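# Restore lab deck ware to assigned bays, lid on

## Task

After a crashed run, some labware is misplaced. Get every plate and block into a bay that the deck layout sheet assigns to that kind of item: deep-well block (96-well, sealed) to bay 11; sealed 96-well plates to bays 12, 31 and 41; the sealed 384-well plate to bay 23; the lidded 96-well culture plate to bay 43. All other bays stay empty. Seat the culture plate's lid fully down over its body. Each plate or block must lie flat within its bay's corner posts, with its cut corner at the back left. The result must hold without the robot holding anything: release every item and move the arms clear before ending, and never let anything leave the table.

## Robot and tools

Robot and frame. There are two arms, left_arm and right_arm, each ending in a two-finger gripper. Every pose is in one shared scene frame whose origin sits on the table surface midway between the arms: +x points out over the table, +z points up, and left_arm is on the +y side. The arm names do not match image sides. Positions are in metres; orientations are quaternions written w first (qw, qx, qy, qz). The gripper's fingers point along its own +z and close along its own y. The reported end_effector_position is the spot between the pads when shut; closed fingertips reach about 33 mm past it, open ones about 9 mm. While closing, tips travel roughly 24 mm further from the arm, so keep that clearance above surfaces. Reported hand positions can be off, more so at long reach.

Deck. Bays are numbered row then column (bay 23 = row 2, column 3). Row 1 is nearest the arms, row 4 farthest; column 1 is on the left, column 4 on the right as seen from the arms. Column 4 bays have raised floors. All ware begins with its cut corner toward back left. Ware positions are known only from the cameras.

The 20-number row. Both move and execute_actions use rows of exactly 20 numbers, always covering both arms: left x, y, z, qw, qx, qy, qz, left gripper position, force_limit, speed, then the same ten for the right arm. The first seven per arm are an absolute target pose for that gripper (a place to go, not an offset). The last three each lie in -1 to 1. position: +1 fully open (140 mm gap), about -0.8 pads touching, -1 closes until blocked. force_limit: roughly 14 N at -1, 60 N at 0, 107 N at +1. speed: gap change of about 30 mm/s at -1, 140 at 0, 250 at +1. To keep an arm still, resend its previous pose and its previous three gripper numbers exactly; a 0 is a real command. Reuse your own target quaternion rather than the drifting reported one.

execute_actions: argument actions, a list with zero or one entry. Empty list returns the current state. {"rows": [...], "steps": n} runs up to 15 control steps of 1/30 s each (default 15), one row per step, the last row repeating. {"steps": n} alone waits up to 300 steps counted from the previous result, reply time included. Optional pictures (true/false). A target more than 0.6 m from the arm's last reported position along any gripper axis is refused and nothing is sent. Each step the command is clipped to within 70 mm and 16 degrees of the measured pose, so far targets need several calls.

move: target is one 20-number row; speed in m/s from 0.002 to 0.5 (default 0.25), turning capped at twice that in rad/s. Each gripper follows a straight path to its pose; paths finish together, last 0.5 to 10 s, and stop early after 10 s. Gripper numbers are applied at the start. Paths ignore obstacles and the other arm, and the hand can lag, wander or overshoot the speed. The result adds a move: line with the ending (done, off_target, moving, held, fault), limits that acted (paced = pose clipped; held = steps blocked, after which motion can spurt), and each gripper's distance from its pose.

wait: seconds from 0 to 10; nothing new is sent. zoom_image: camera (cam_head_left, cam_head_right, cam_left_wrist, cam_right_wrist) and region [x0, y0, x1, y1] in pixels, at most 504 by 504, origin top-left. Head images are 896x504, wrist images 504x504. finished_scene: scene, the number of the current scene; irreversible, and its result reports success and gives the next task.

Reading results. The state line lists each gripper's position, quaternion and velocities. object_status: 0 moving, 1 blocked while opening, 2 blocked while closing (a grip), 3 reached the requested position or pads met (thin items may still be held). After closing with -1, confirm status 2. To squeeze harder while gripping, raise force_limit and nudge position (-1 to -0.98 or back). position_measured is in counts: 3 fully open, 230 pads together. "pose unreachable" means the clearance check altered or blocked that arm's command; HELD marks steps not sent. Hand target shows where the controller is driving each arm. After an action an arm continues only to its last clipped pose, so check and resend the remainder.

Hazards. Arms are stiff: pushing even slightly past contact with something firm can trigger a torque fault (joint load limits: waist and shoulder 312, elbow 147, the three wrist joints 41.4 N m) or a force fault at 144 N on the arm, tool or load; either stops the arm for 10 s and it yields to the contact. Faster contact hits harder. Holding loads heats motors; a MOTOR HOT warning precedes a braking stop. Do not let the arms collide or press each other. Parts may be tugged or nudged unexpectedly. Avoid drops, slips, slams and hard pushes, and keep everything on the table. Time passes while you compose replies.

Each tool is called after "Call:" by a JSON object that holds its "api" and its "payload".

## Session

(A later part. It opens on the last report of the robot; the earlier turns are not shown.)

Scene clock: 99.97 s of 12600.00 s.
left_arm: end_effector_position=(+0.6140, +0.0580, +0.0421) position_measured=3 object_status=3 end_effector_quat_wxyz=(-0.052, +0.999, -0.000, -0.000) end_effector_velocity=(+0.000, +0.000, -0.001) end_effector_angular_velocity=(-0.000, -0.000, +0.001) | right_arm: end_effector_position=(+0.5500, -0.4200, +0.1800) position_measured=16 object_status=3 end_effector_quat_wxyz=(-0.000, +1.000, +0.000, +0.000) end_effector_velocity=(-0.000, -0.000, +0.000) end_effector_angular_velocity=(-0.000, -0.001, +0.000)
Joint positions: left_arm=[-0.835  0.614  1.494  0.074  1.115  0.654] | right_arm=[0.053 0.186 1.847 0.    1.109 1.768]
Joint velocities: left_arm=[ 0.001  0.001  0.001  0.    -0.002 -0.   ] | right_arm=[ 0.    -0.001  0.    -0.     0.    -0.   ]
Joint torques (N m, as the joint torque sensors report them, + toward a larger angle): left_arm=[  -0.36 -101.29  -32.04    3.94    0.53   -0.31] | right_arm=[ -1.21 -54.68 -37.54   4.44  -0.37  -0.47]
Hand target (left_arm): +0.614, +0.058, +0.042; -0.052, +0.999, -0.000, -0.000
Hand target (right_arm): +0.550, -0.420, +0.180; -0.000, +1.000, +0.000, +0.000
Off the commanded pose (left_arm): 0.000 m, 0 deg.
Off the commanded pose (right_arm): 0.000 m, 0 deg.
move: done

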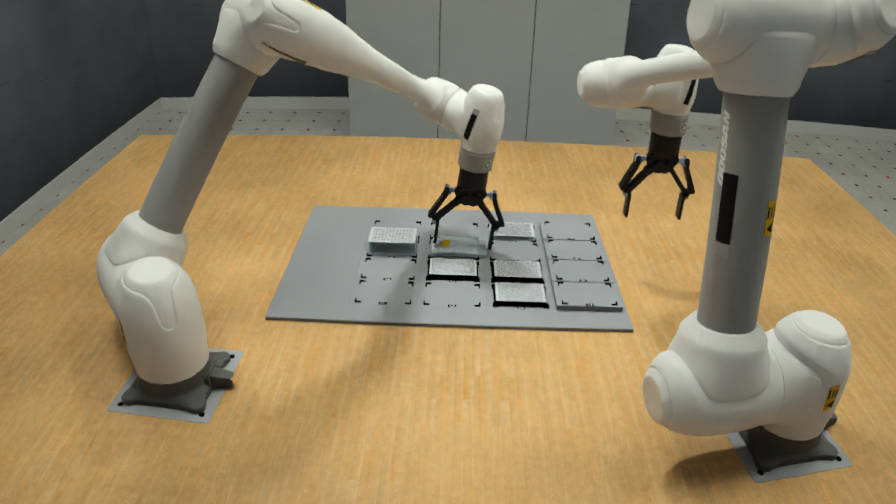

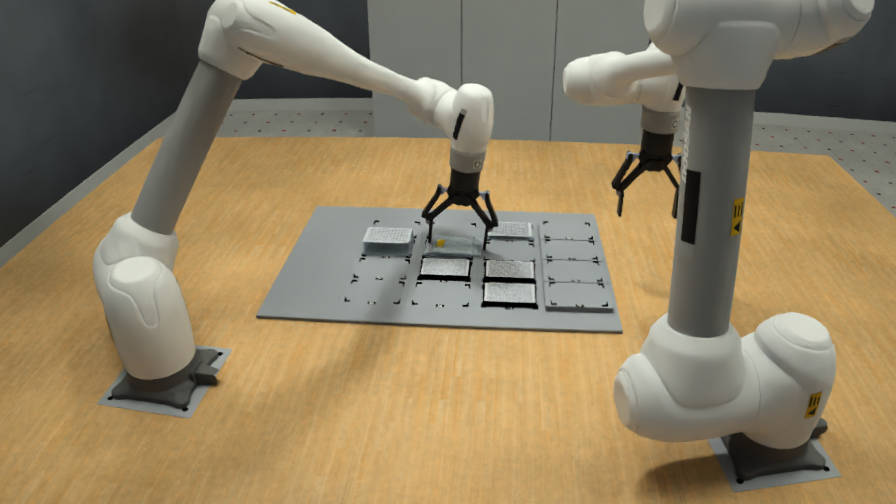

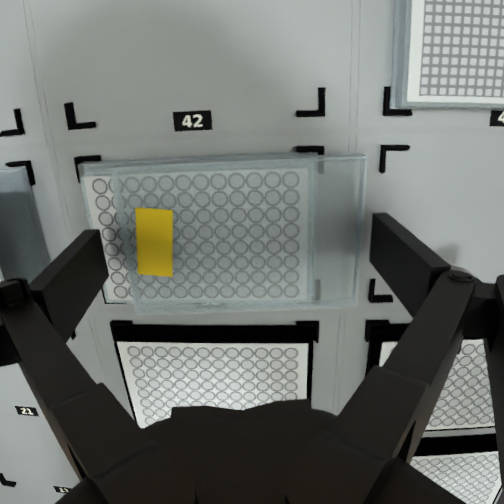

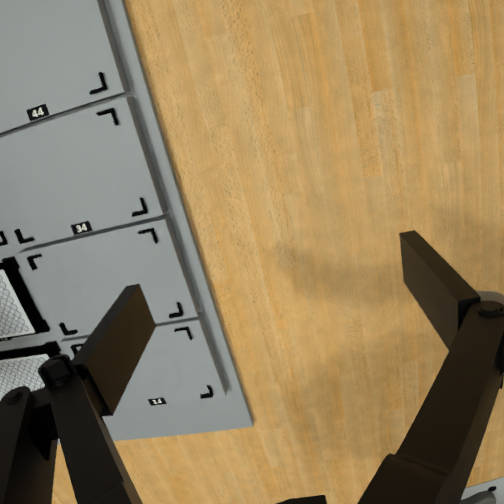

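Call:
{"api": "move", "payload": {"target": [0.614,0.058,0.035,-0.052,0.9986,0,0,1,-0.4,-0.5,0.55,-0.42,0.18,0,1,0,0,0.9,-0.4,-0.5], "speed": 0.02}}

Call:
{"api": "move", "payload": {"target": [0.614,0.085,0.035,-0.052,0.9986,0,0,1,-0.4,-0.5,0.55,-0.42,0.18,0,1,0,0,0.9,-0.4,-0.5], "speed": 0.02}}

Call:
{"api": "zoom_image", "payload": {"camera": "cam_left_wrist", "region": [80,80,400,340]}}

Scene clock: 105.37 s of 12600.00 s.
left_arm: end_effector_position=(+0.6140, +0.0580, +0.0351) position_measured=3 object_status=3 end_effector_quat_wxyz=(-0.052, +0.999, -0.000, -0.000) end_effector_velocity=(-0.000, +0.000, -0.001) end_effector_angular_velocity=(+0.001, +0.000, -0.001) | right_arm: end_effector_position=(+0.5500, -0.4200, +0.1800) position_measured=16 object_status=3 end_effector_quat_wxyz=(-0.000, +1.000, +0.000, +0.000) end_effector_velocity=(+0.000, +0.000, -0.000) end_effector_angular_velocity=(-0.000, +0.000, +0.000)
Joint positions: left_arm=[-0.835  0.62   1.499  0.074  1.104  0.654] | right_arm=[0.053 0.186 1.847 0.    1.109 1.768]
Joint velocities: left_arm=[-0.     0.001  0.001  0.001 -0.001  0.   ] | right_arm=[ 0.     0.001 -0.    -0.    -0.    -0.   ]
Joint torques (N m, as the joint torque sensors report them, + toward a larger angle): left_arm=[ -0.16 -99.48 -32.32   4.04   0.4   -0.15] | right_arm=[  0.62 -56.14 -38.83   3.7   -0.2   -0.78]
Hand target (left_arm): +0.614, +0.058, +0.035; -0.052, +0.999, -0.000, -0.000
Hand target (right_arm): +0.550, -0.420, +0.180; -0.000, +1.000, +0.000, +0.000
Off the commanded pose (left_arm): 0.000 m, 0 deg.
Off the commanded pose (right_arm): 0.000 m, 0 deg.
After step 90, 1.70 s passed at rest.
move: done

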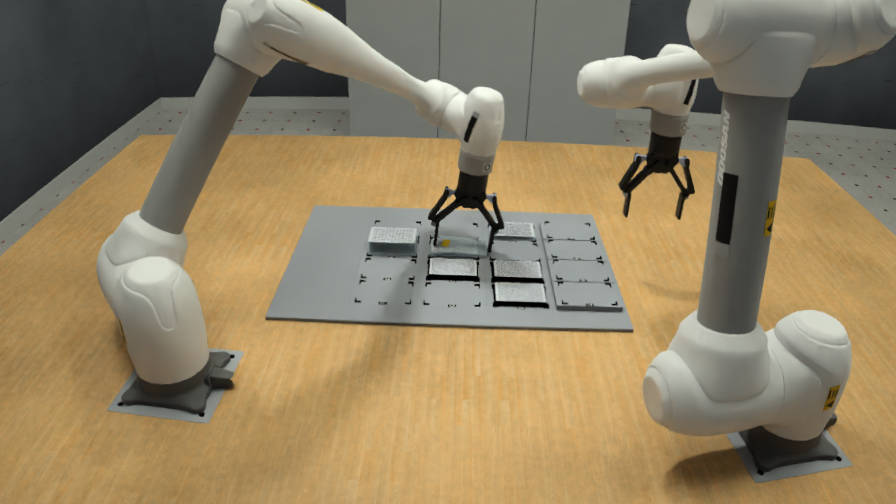

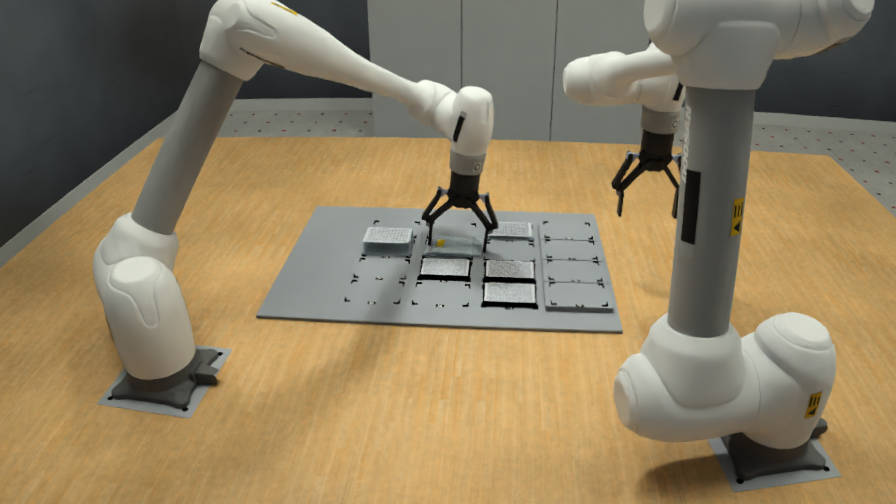

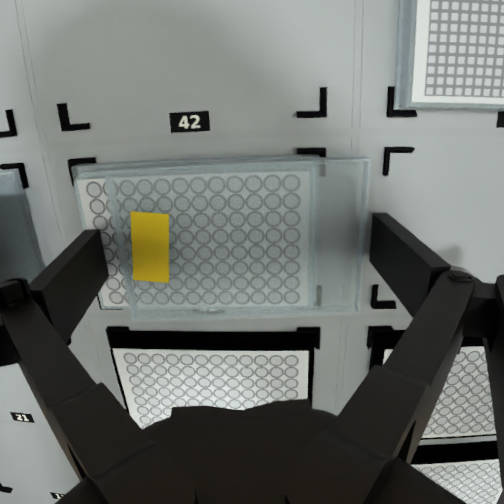

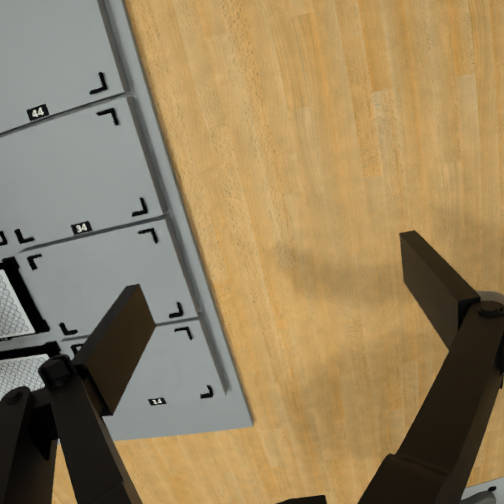

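Scene clock: 106.97 s of 12600.00 s.
left_arm: end_effector_position=(+0.6140, +0.0850, +0.0350) position_measured=3 object_status=3 end_effector_quat_wxyz=(-0.052, +0.999, -0.000, +0.000) end_effector_velocity=(+0.000, +0.002, +0.000) end_effector_angular_velocity=(+0.002, +0.000, -0.000) | right_arm: end_effector_position=(+0.5500, -0.4200, +0.1800) position_measured=16 object_status=3 end_effector_quat_wxyz=(-0.000, +1.000, +0.000, +0.000) end_effector_velocity=(-0.000, -0.000, +0.001) end_effector_angular_velocity=(-0.001, -0.001, +0.001)
Joint positions: left_arm=[-0.814  0.593  1.546  0.077  1.083  0.672] | right_arm=[0.053 0.186 1.847 0.    1.109 1.768]
Joint velocities: left_arm=[ 0.002 -0.001  0.002  0.001  0.001  0.001] | right_arm=[ 0.    -0.001  0.    -0.002  0.    -0.   ]
Joint torques (N m, as the joint torque sensors report them, + toward a larger angle): left_arm=[ -1.83 -98.45 -31.23   3.97   0.53  -0.32] | right_arm=[  2.19 -56.8  -38.33   4.44   0.09  -0.3 ]
Hand target (left_arm): +0.614, +0.085, +0.035; -0.052, +0.999, -0.000, +0.000
Hand target (right_arm): +0.550, -0.420, +0.180; -0.000, +1.000, +0.000, +0.000
Off the commanded pose (left_arm): 0.000 m, 0 deg.
Off the commanded pose (right_arm): 0.000 m, 0 deg.
move: done

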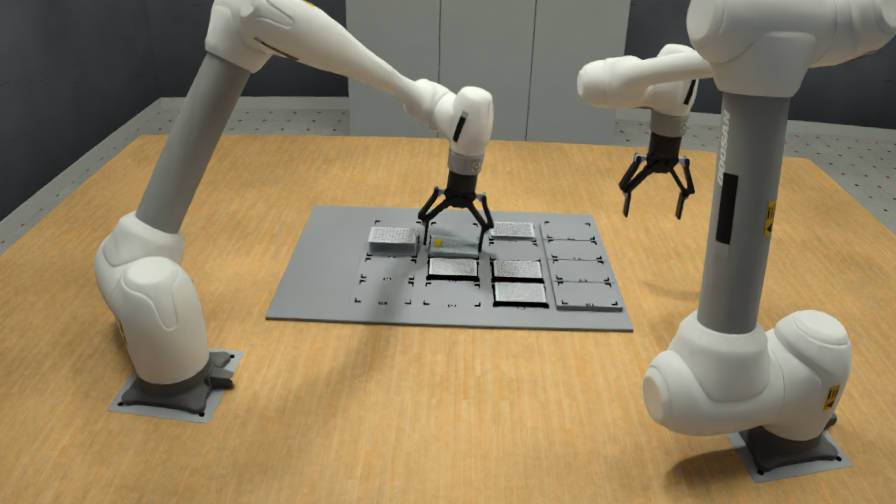

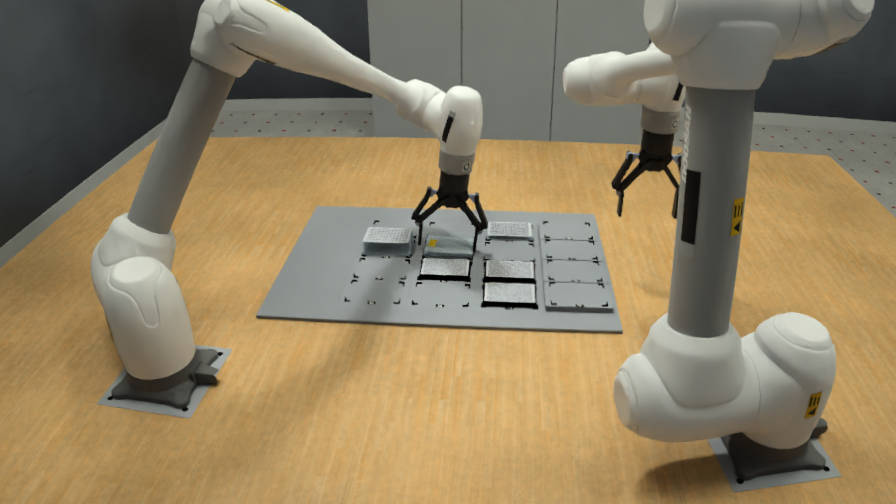

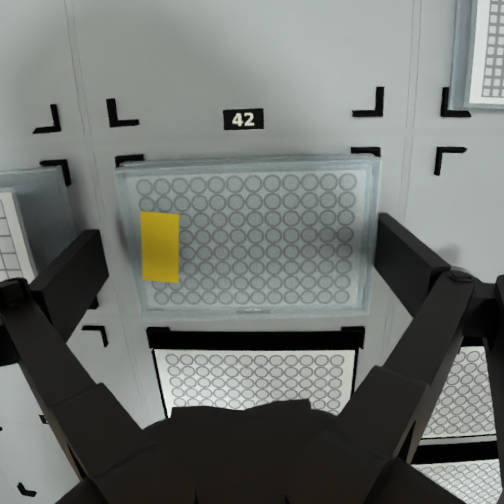

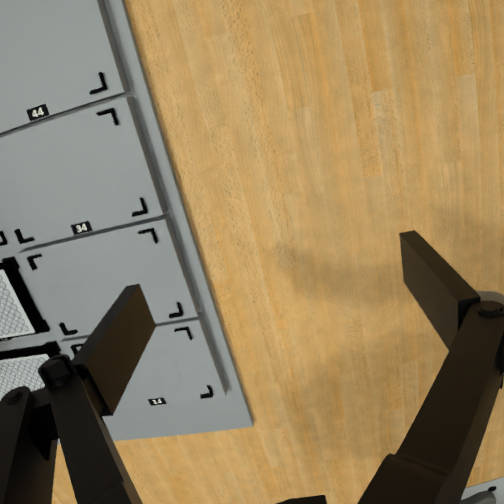

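Region (80, 80, 400, 340) of cam_left_wrist's 504x504 image, scaled by 1.575, with more detail than that image has; it fills the top 410 rows of this view, and the rest is white.

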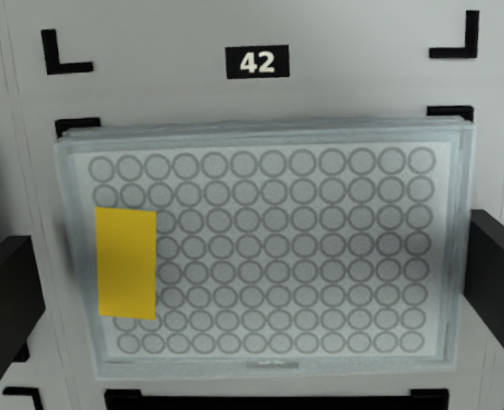

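Call:
{"api": "move", "payload": {"target": [0.614,0.0868,0.035,-0.052,0.9986,0,0,1,-0.4,-0.5,0.55,-0.42,0.18,0,1,0,0,0.9,-0.4,-0.5], "speed": 0.005}}

Call:
{"api": "zoom_image", "payload": {"camera": "cam_left_wrist", "region": [80,80,400,340]}}

Scene clock: 111.77 s of 12600.00 s.
left_arm: end_effector_position=(+0.6140, +0.0868, +0.0350) position_measured=3 object_status=3 end_effector_quat_wxyz=(-0.052, +0.999, +0.000, -0.000) end_effector_velocity=(+0.000, -0.000, -0.000) end_effector_angular_velocity=(-0.001, -0.001, +0.000) | right_arm: end_effector_position=(+0.5500, -0.4200, +0.1800) position_measured=16 object_status=3 end_effector_quat_wxyz=(-0.000, +1.000, +0.000, +0.000) end_effector_velocity=(-0.000, +0.000, -0.000) end_effector_angular_velocity=(+0.000, +0.000, -0.000)
Joint positions: left_arm=[-0.813  0.591  1.549  0.077  1.081  0.673] | right_arm=[0.053 0.186 1.847 0.    1.109 1.768]
Joint velocities: left_arm=[-0.    -0.     0.     0.    -0.001 -0.001] | right_arm=[-0.  0.  0.  0. -0.  0.]
Joint torques (N m, as the joint torque sensors report them, + toward a larger angle): left_arm=[  1.89 -97.5  -29.08   5.06   2.22  -0.3 ] | right_arm=[  0.46 -54.12 -38.59   3.78  -0.64  -0.31]
Hand target (left_arm): +0.614, +0.087, +0.035; -0.052, +0.999, -0.000, +0.000
Hand target (right_arm): +0.550, -0.420, +0.180; -0.000, +1.000, +0.000, +0.000
Off the commanded pose (left_arm): 0.000 m, 0 deg.
Off the commanded pose (right_arm): 0.000 m, 0 deg.
After step 90, 1.10 s passed at rest.
move: done

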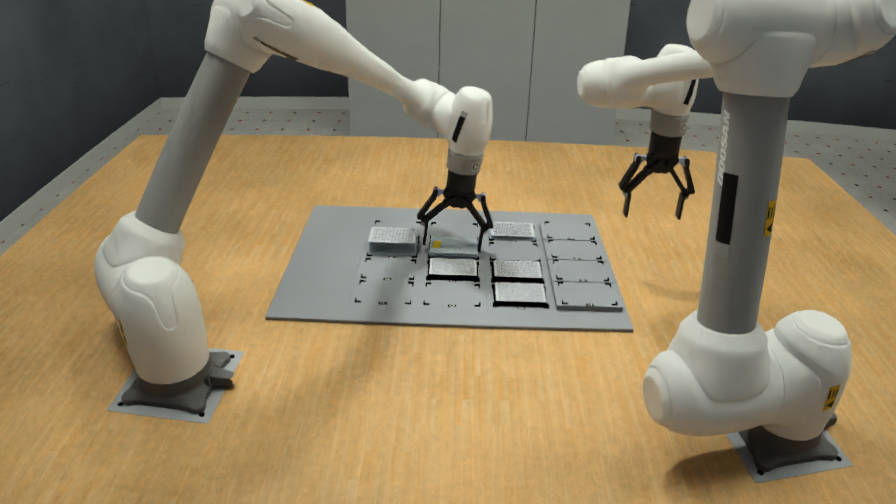

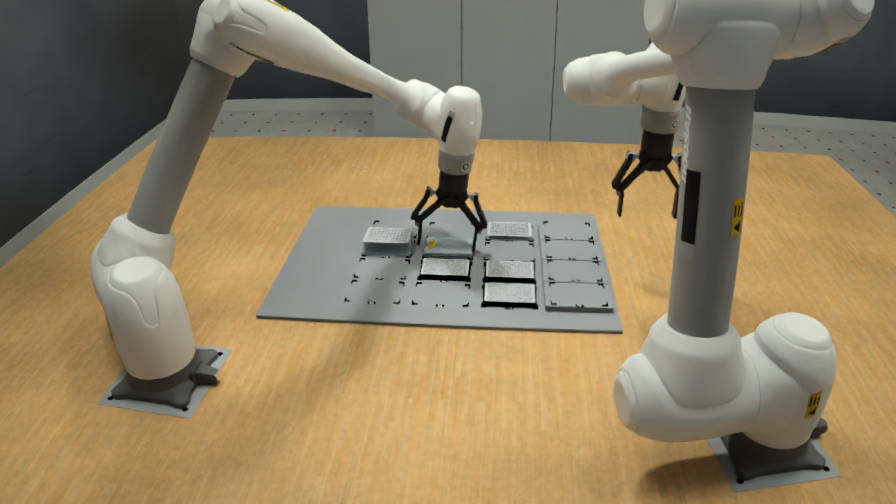

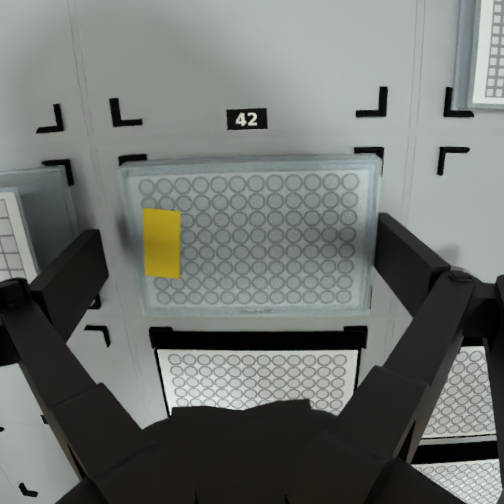

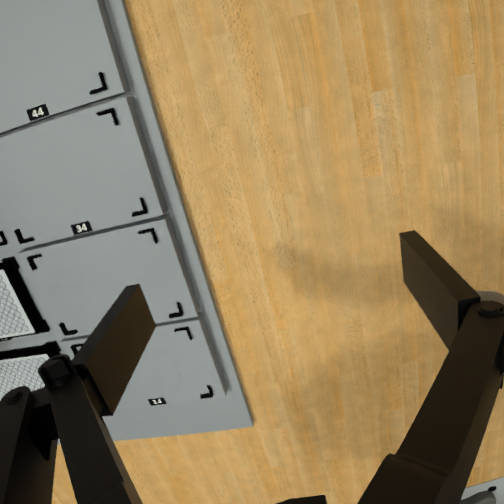

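Region (80, 80, 400, 340) of cam_left_wrist's 504x504 image, scaled by 1.575, with more detail than that image has; it fills the top 410 rows of this view, and the rest is white.

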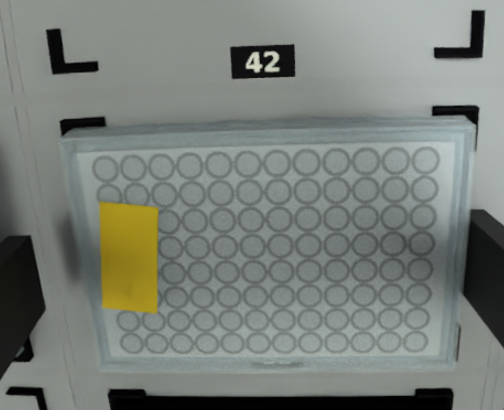

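Call:
{"api": "move", "payload": {"target": [0.614,0.081,0.036,-0.052,0.9986,0,0,1,-0.4,-0.5,0.55,-0.42,0.18,0,1,0,0,0.9,-0.4,-0.5], "speed": 0.02}}

Call:
{"api": "move", "payload": {"target": [0.54,0.06,0.2,0,1,0,0,1,-0.4,-0.5,0.55,-0.42,0.18,0,1,0,0,0.9,-0.4,-0.5]}}

Call:
{"api": "zoom_image", "payload": {"camera": "cam_head_left", "region": [360,210,560,320]}}

Call:
{"api": "zoom_image", "payload": {"camera": "cam_left_wrist", "region": [120,0,504,300]}}

Scene clock: 119.43 s of 12600.00 s.
left_arm: end_effector_position=(+0.6140, +0.0811, +0.0360) position_measured=3 object_status=3 end_effector_quat_wxyz=(-0.052, +0.999, -0.000, +0.000) end_effector_velocity=(+0.000, -0.001, -0.000) end_effector_angular_velocity=(-0.001, +0.001, +0.001) | right_arm: end_effector_position=(+0.5500, -0.4200, +0.1800) position_measured=16 object_status=3 end_effector_quat_wxyz=(-0.000, +1.000, +0.000, +0.000) end_effector_velocity=(+0.000, -0.000, +0.000) end_effector_angular_velocity=(+0.000, -0.000, -0.001)
Joint positions: left_arm=[-0.818  0.596  1.539  0.076  1.087  0.669] | right_arm=[0.053 0.186 1.847 0.    1.109 1.768]
Joint velocities: left_arm=[-0.     0.001 -0.001 -0.001 -0.    -0.   ] | right_arm=[-0.001 -0.    -0.     0.    -0.    -0.   ]
Joint torques (N m, as the joint torque sensors report them, + toward a larger angle): left_arm=[ -1.98 -97.97 -32.38   4.09   0.43  -0.35] | right_arm=[  0.84 -56.96 -37.54   4.55  -0.19  -0.08]
Hand target (left_arm): +0.614, +0.081, +0.036; -0.052, +0.999, +0.000, -0.000
Hand target (right_arm): +0.550, -0.420, +0.180; -0.000, +1.000, +0.000, +0.000
Off the commanded pose (left_arm): 0.000 m, 0 deg.
Off the commanded pose (right_arm): 0.000 m, 0 deg.
After step 90, 3.97 s passed at rest.
move: done

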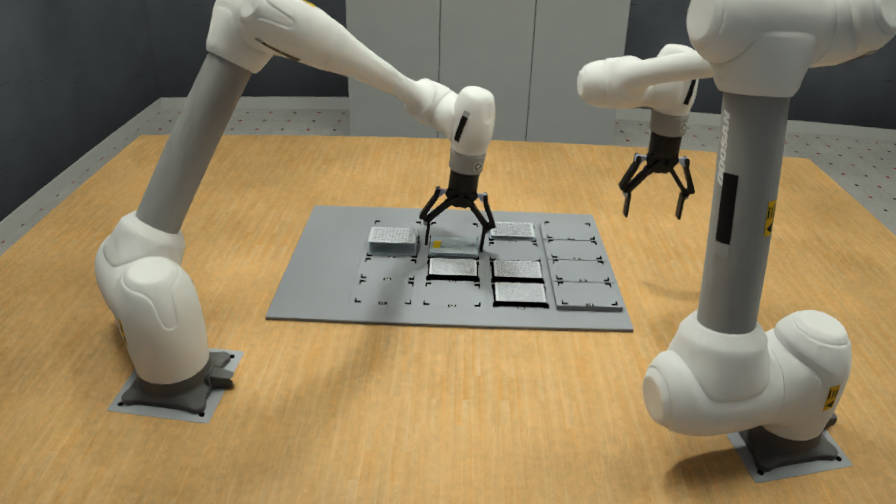

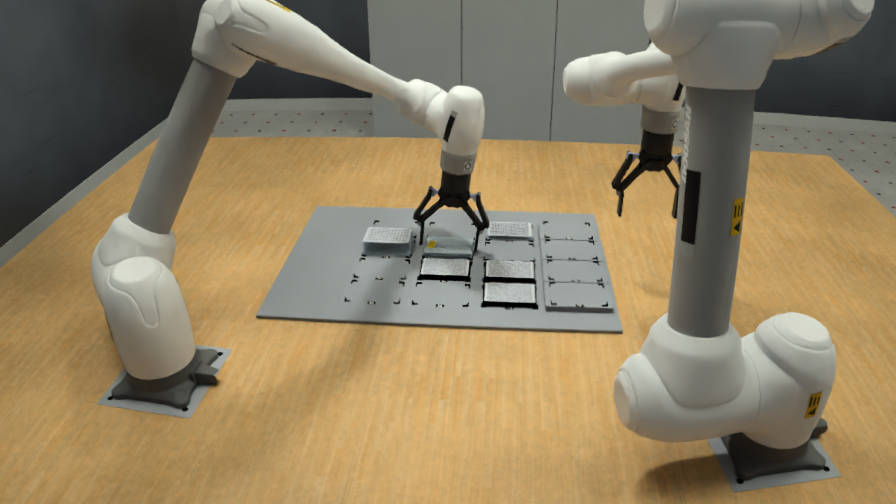

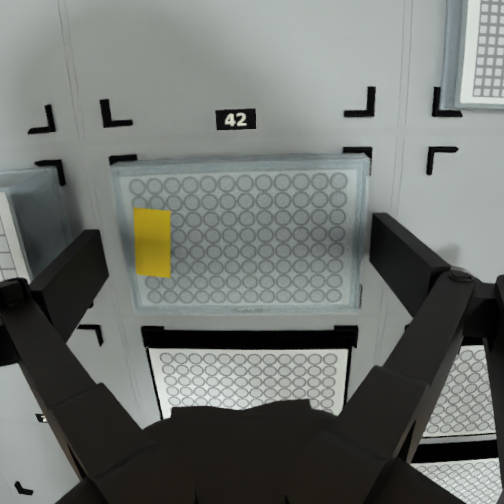

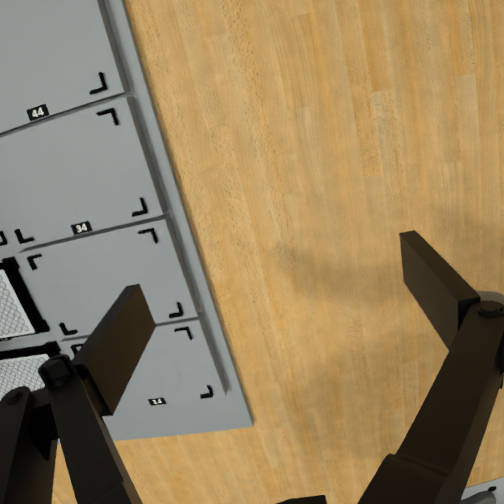

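Scene clock: 120.63 s of 12600.00 s.
left_arm: end_effector_position=(+0.5399, +0.0602, +0.1999) position_measured=3 object_status=3 end_effector_quat_wxyz=(+0.000, +1.000, +0.000, +0.000) end_effector_velocity=(-0.001, +0.000, +0.000) end_effector_angular_velocity=(+0.000, +0.002, -0.001) | right_arm: end_effector_position=(+0.5500, -0.4200, +0.1800) position_measured=16 object_status=3 end_effector_quat_wxyz=(-0.000, +1.000, +0.000, +0.000) end_effector_velocity=(+0.000, -0.000, -0.001) end_effector_angular_velocity=(+0.001, +0.001, -0.002)
Joint positions: left_arm=[-0.88   0.392  1.532  0.     1.218  0.645] | right_arm=[0.053 0.186 1.847 0.    1.109 1.768]
Joint velocities: left_arm=[-0.    -0.001  0.    -0.002  0.002  0.001] | right_arm=[-0.001  0.001 -0.     0.001 -0.    -0.   ]
Joint torques (N m, as the joint torque sensors report them, + toward a larger angle): left_arm=[ -1.04 -82.82 -35.33   4.35   0.28  -0.33] | right_arm=[  3.68 -53.64 -38.2    3.81  -0.26  -0.41]
Hand target (left_arm): +0.540, +0.060, +0.200; +0.000, +1.000, +0.000, +0.000
Hand target (right_arm): +0.550, -0.420, +0.180; -0.000, +1.000, +0.000, +0.000
Off the commanded pose (left_arm): 0.000 m, 0 deg.
Off the commanded pose (right_arm): 0.000 m, 0 deg.
move: done

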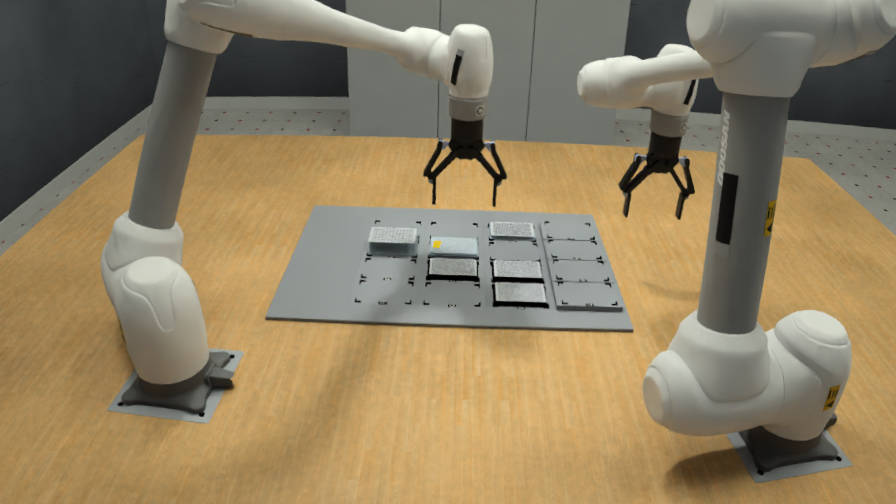

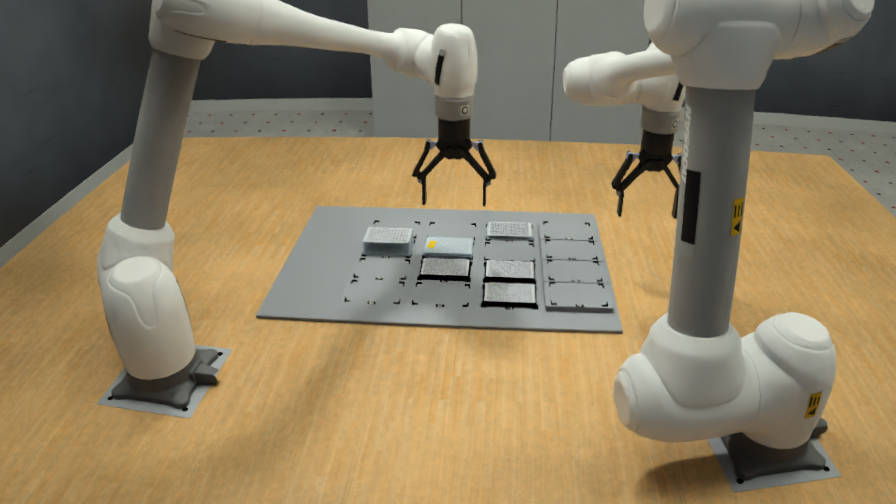

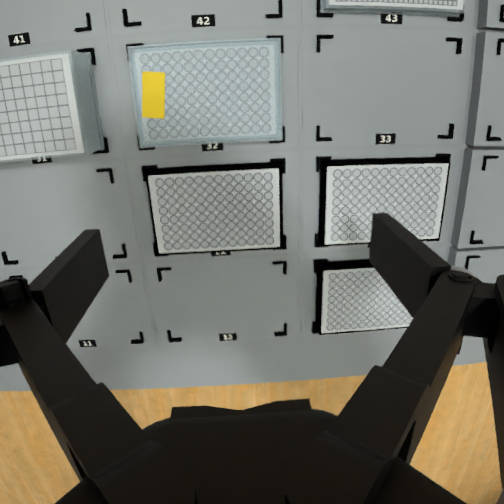

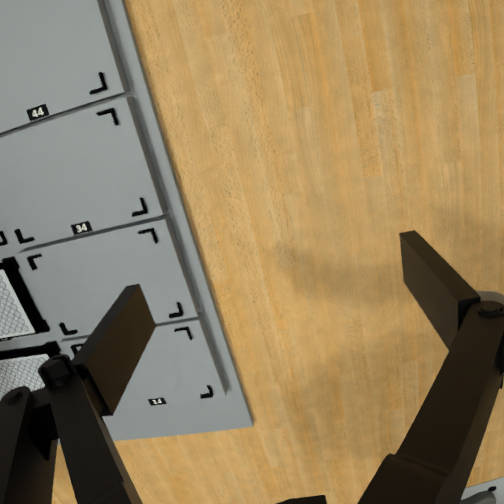

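Region (360, 210, 560, 320) of cam_head_left's 896x504 image, scaled by 2.520, with more detail than that image has; it fills the top 277 rows of this view, and the rest is white.

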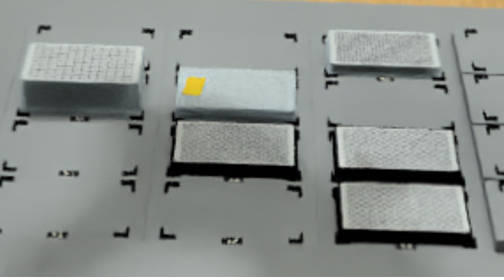

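Region (120, 0, 504, 300) of cam_left_wrist's 504x504 image, scaled by 1.312, with more detail than that image has; it fills the top 394 rows of this view, and the rest is white.

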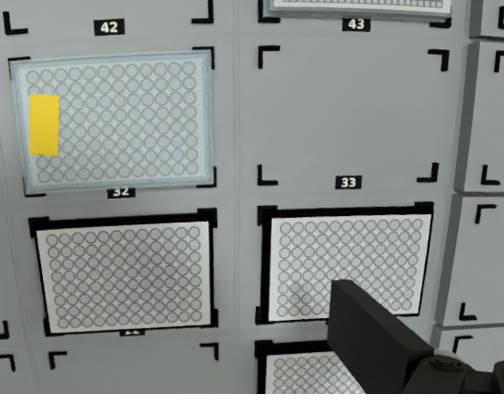

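Call:
{"api": "finished_scene", "payload": {"scene": 2}}

The scene is finished: the task was done.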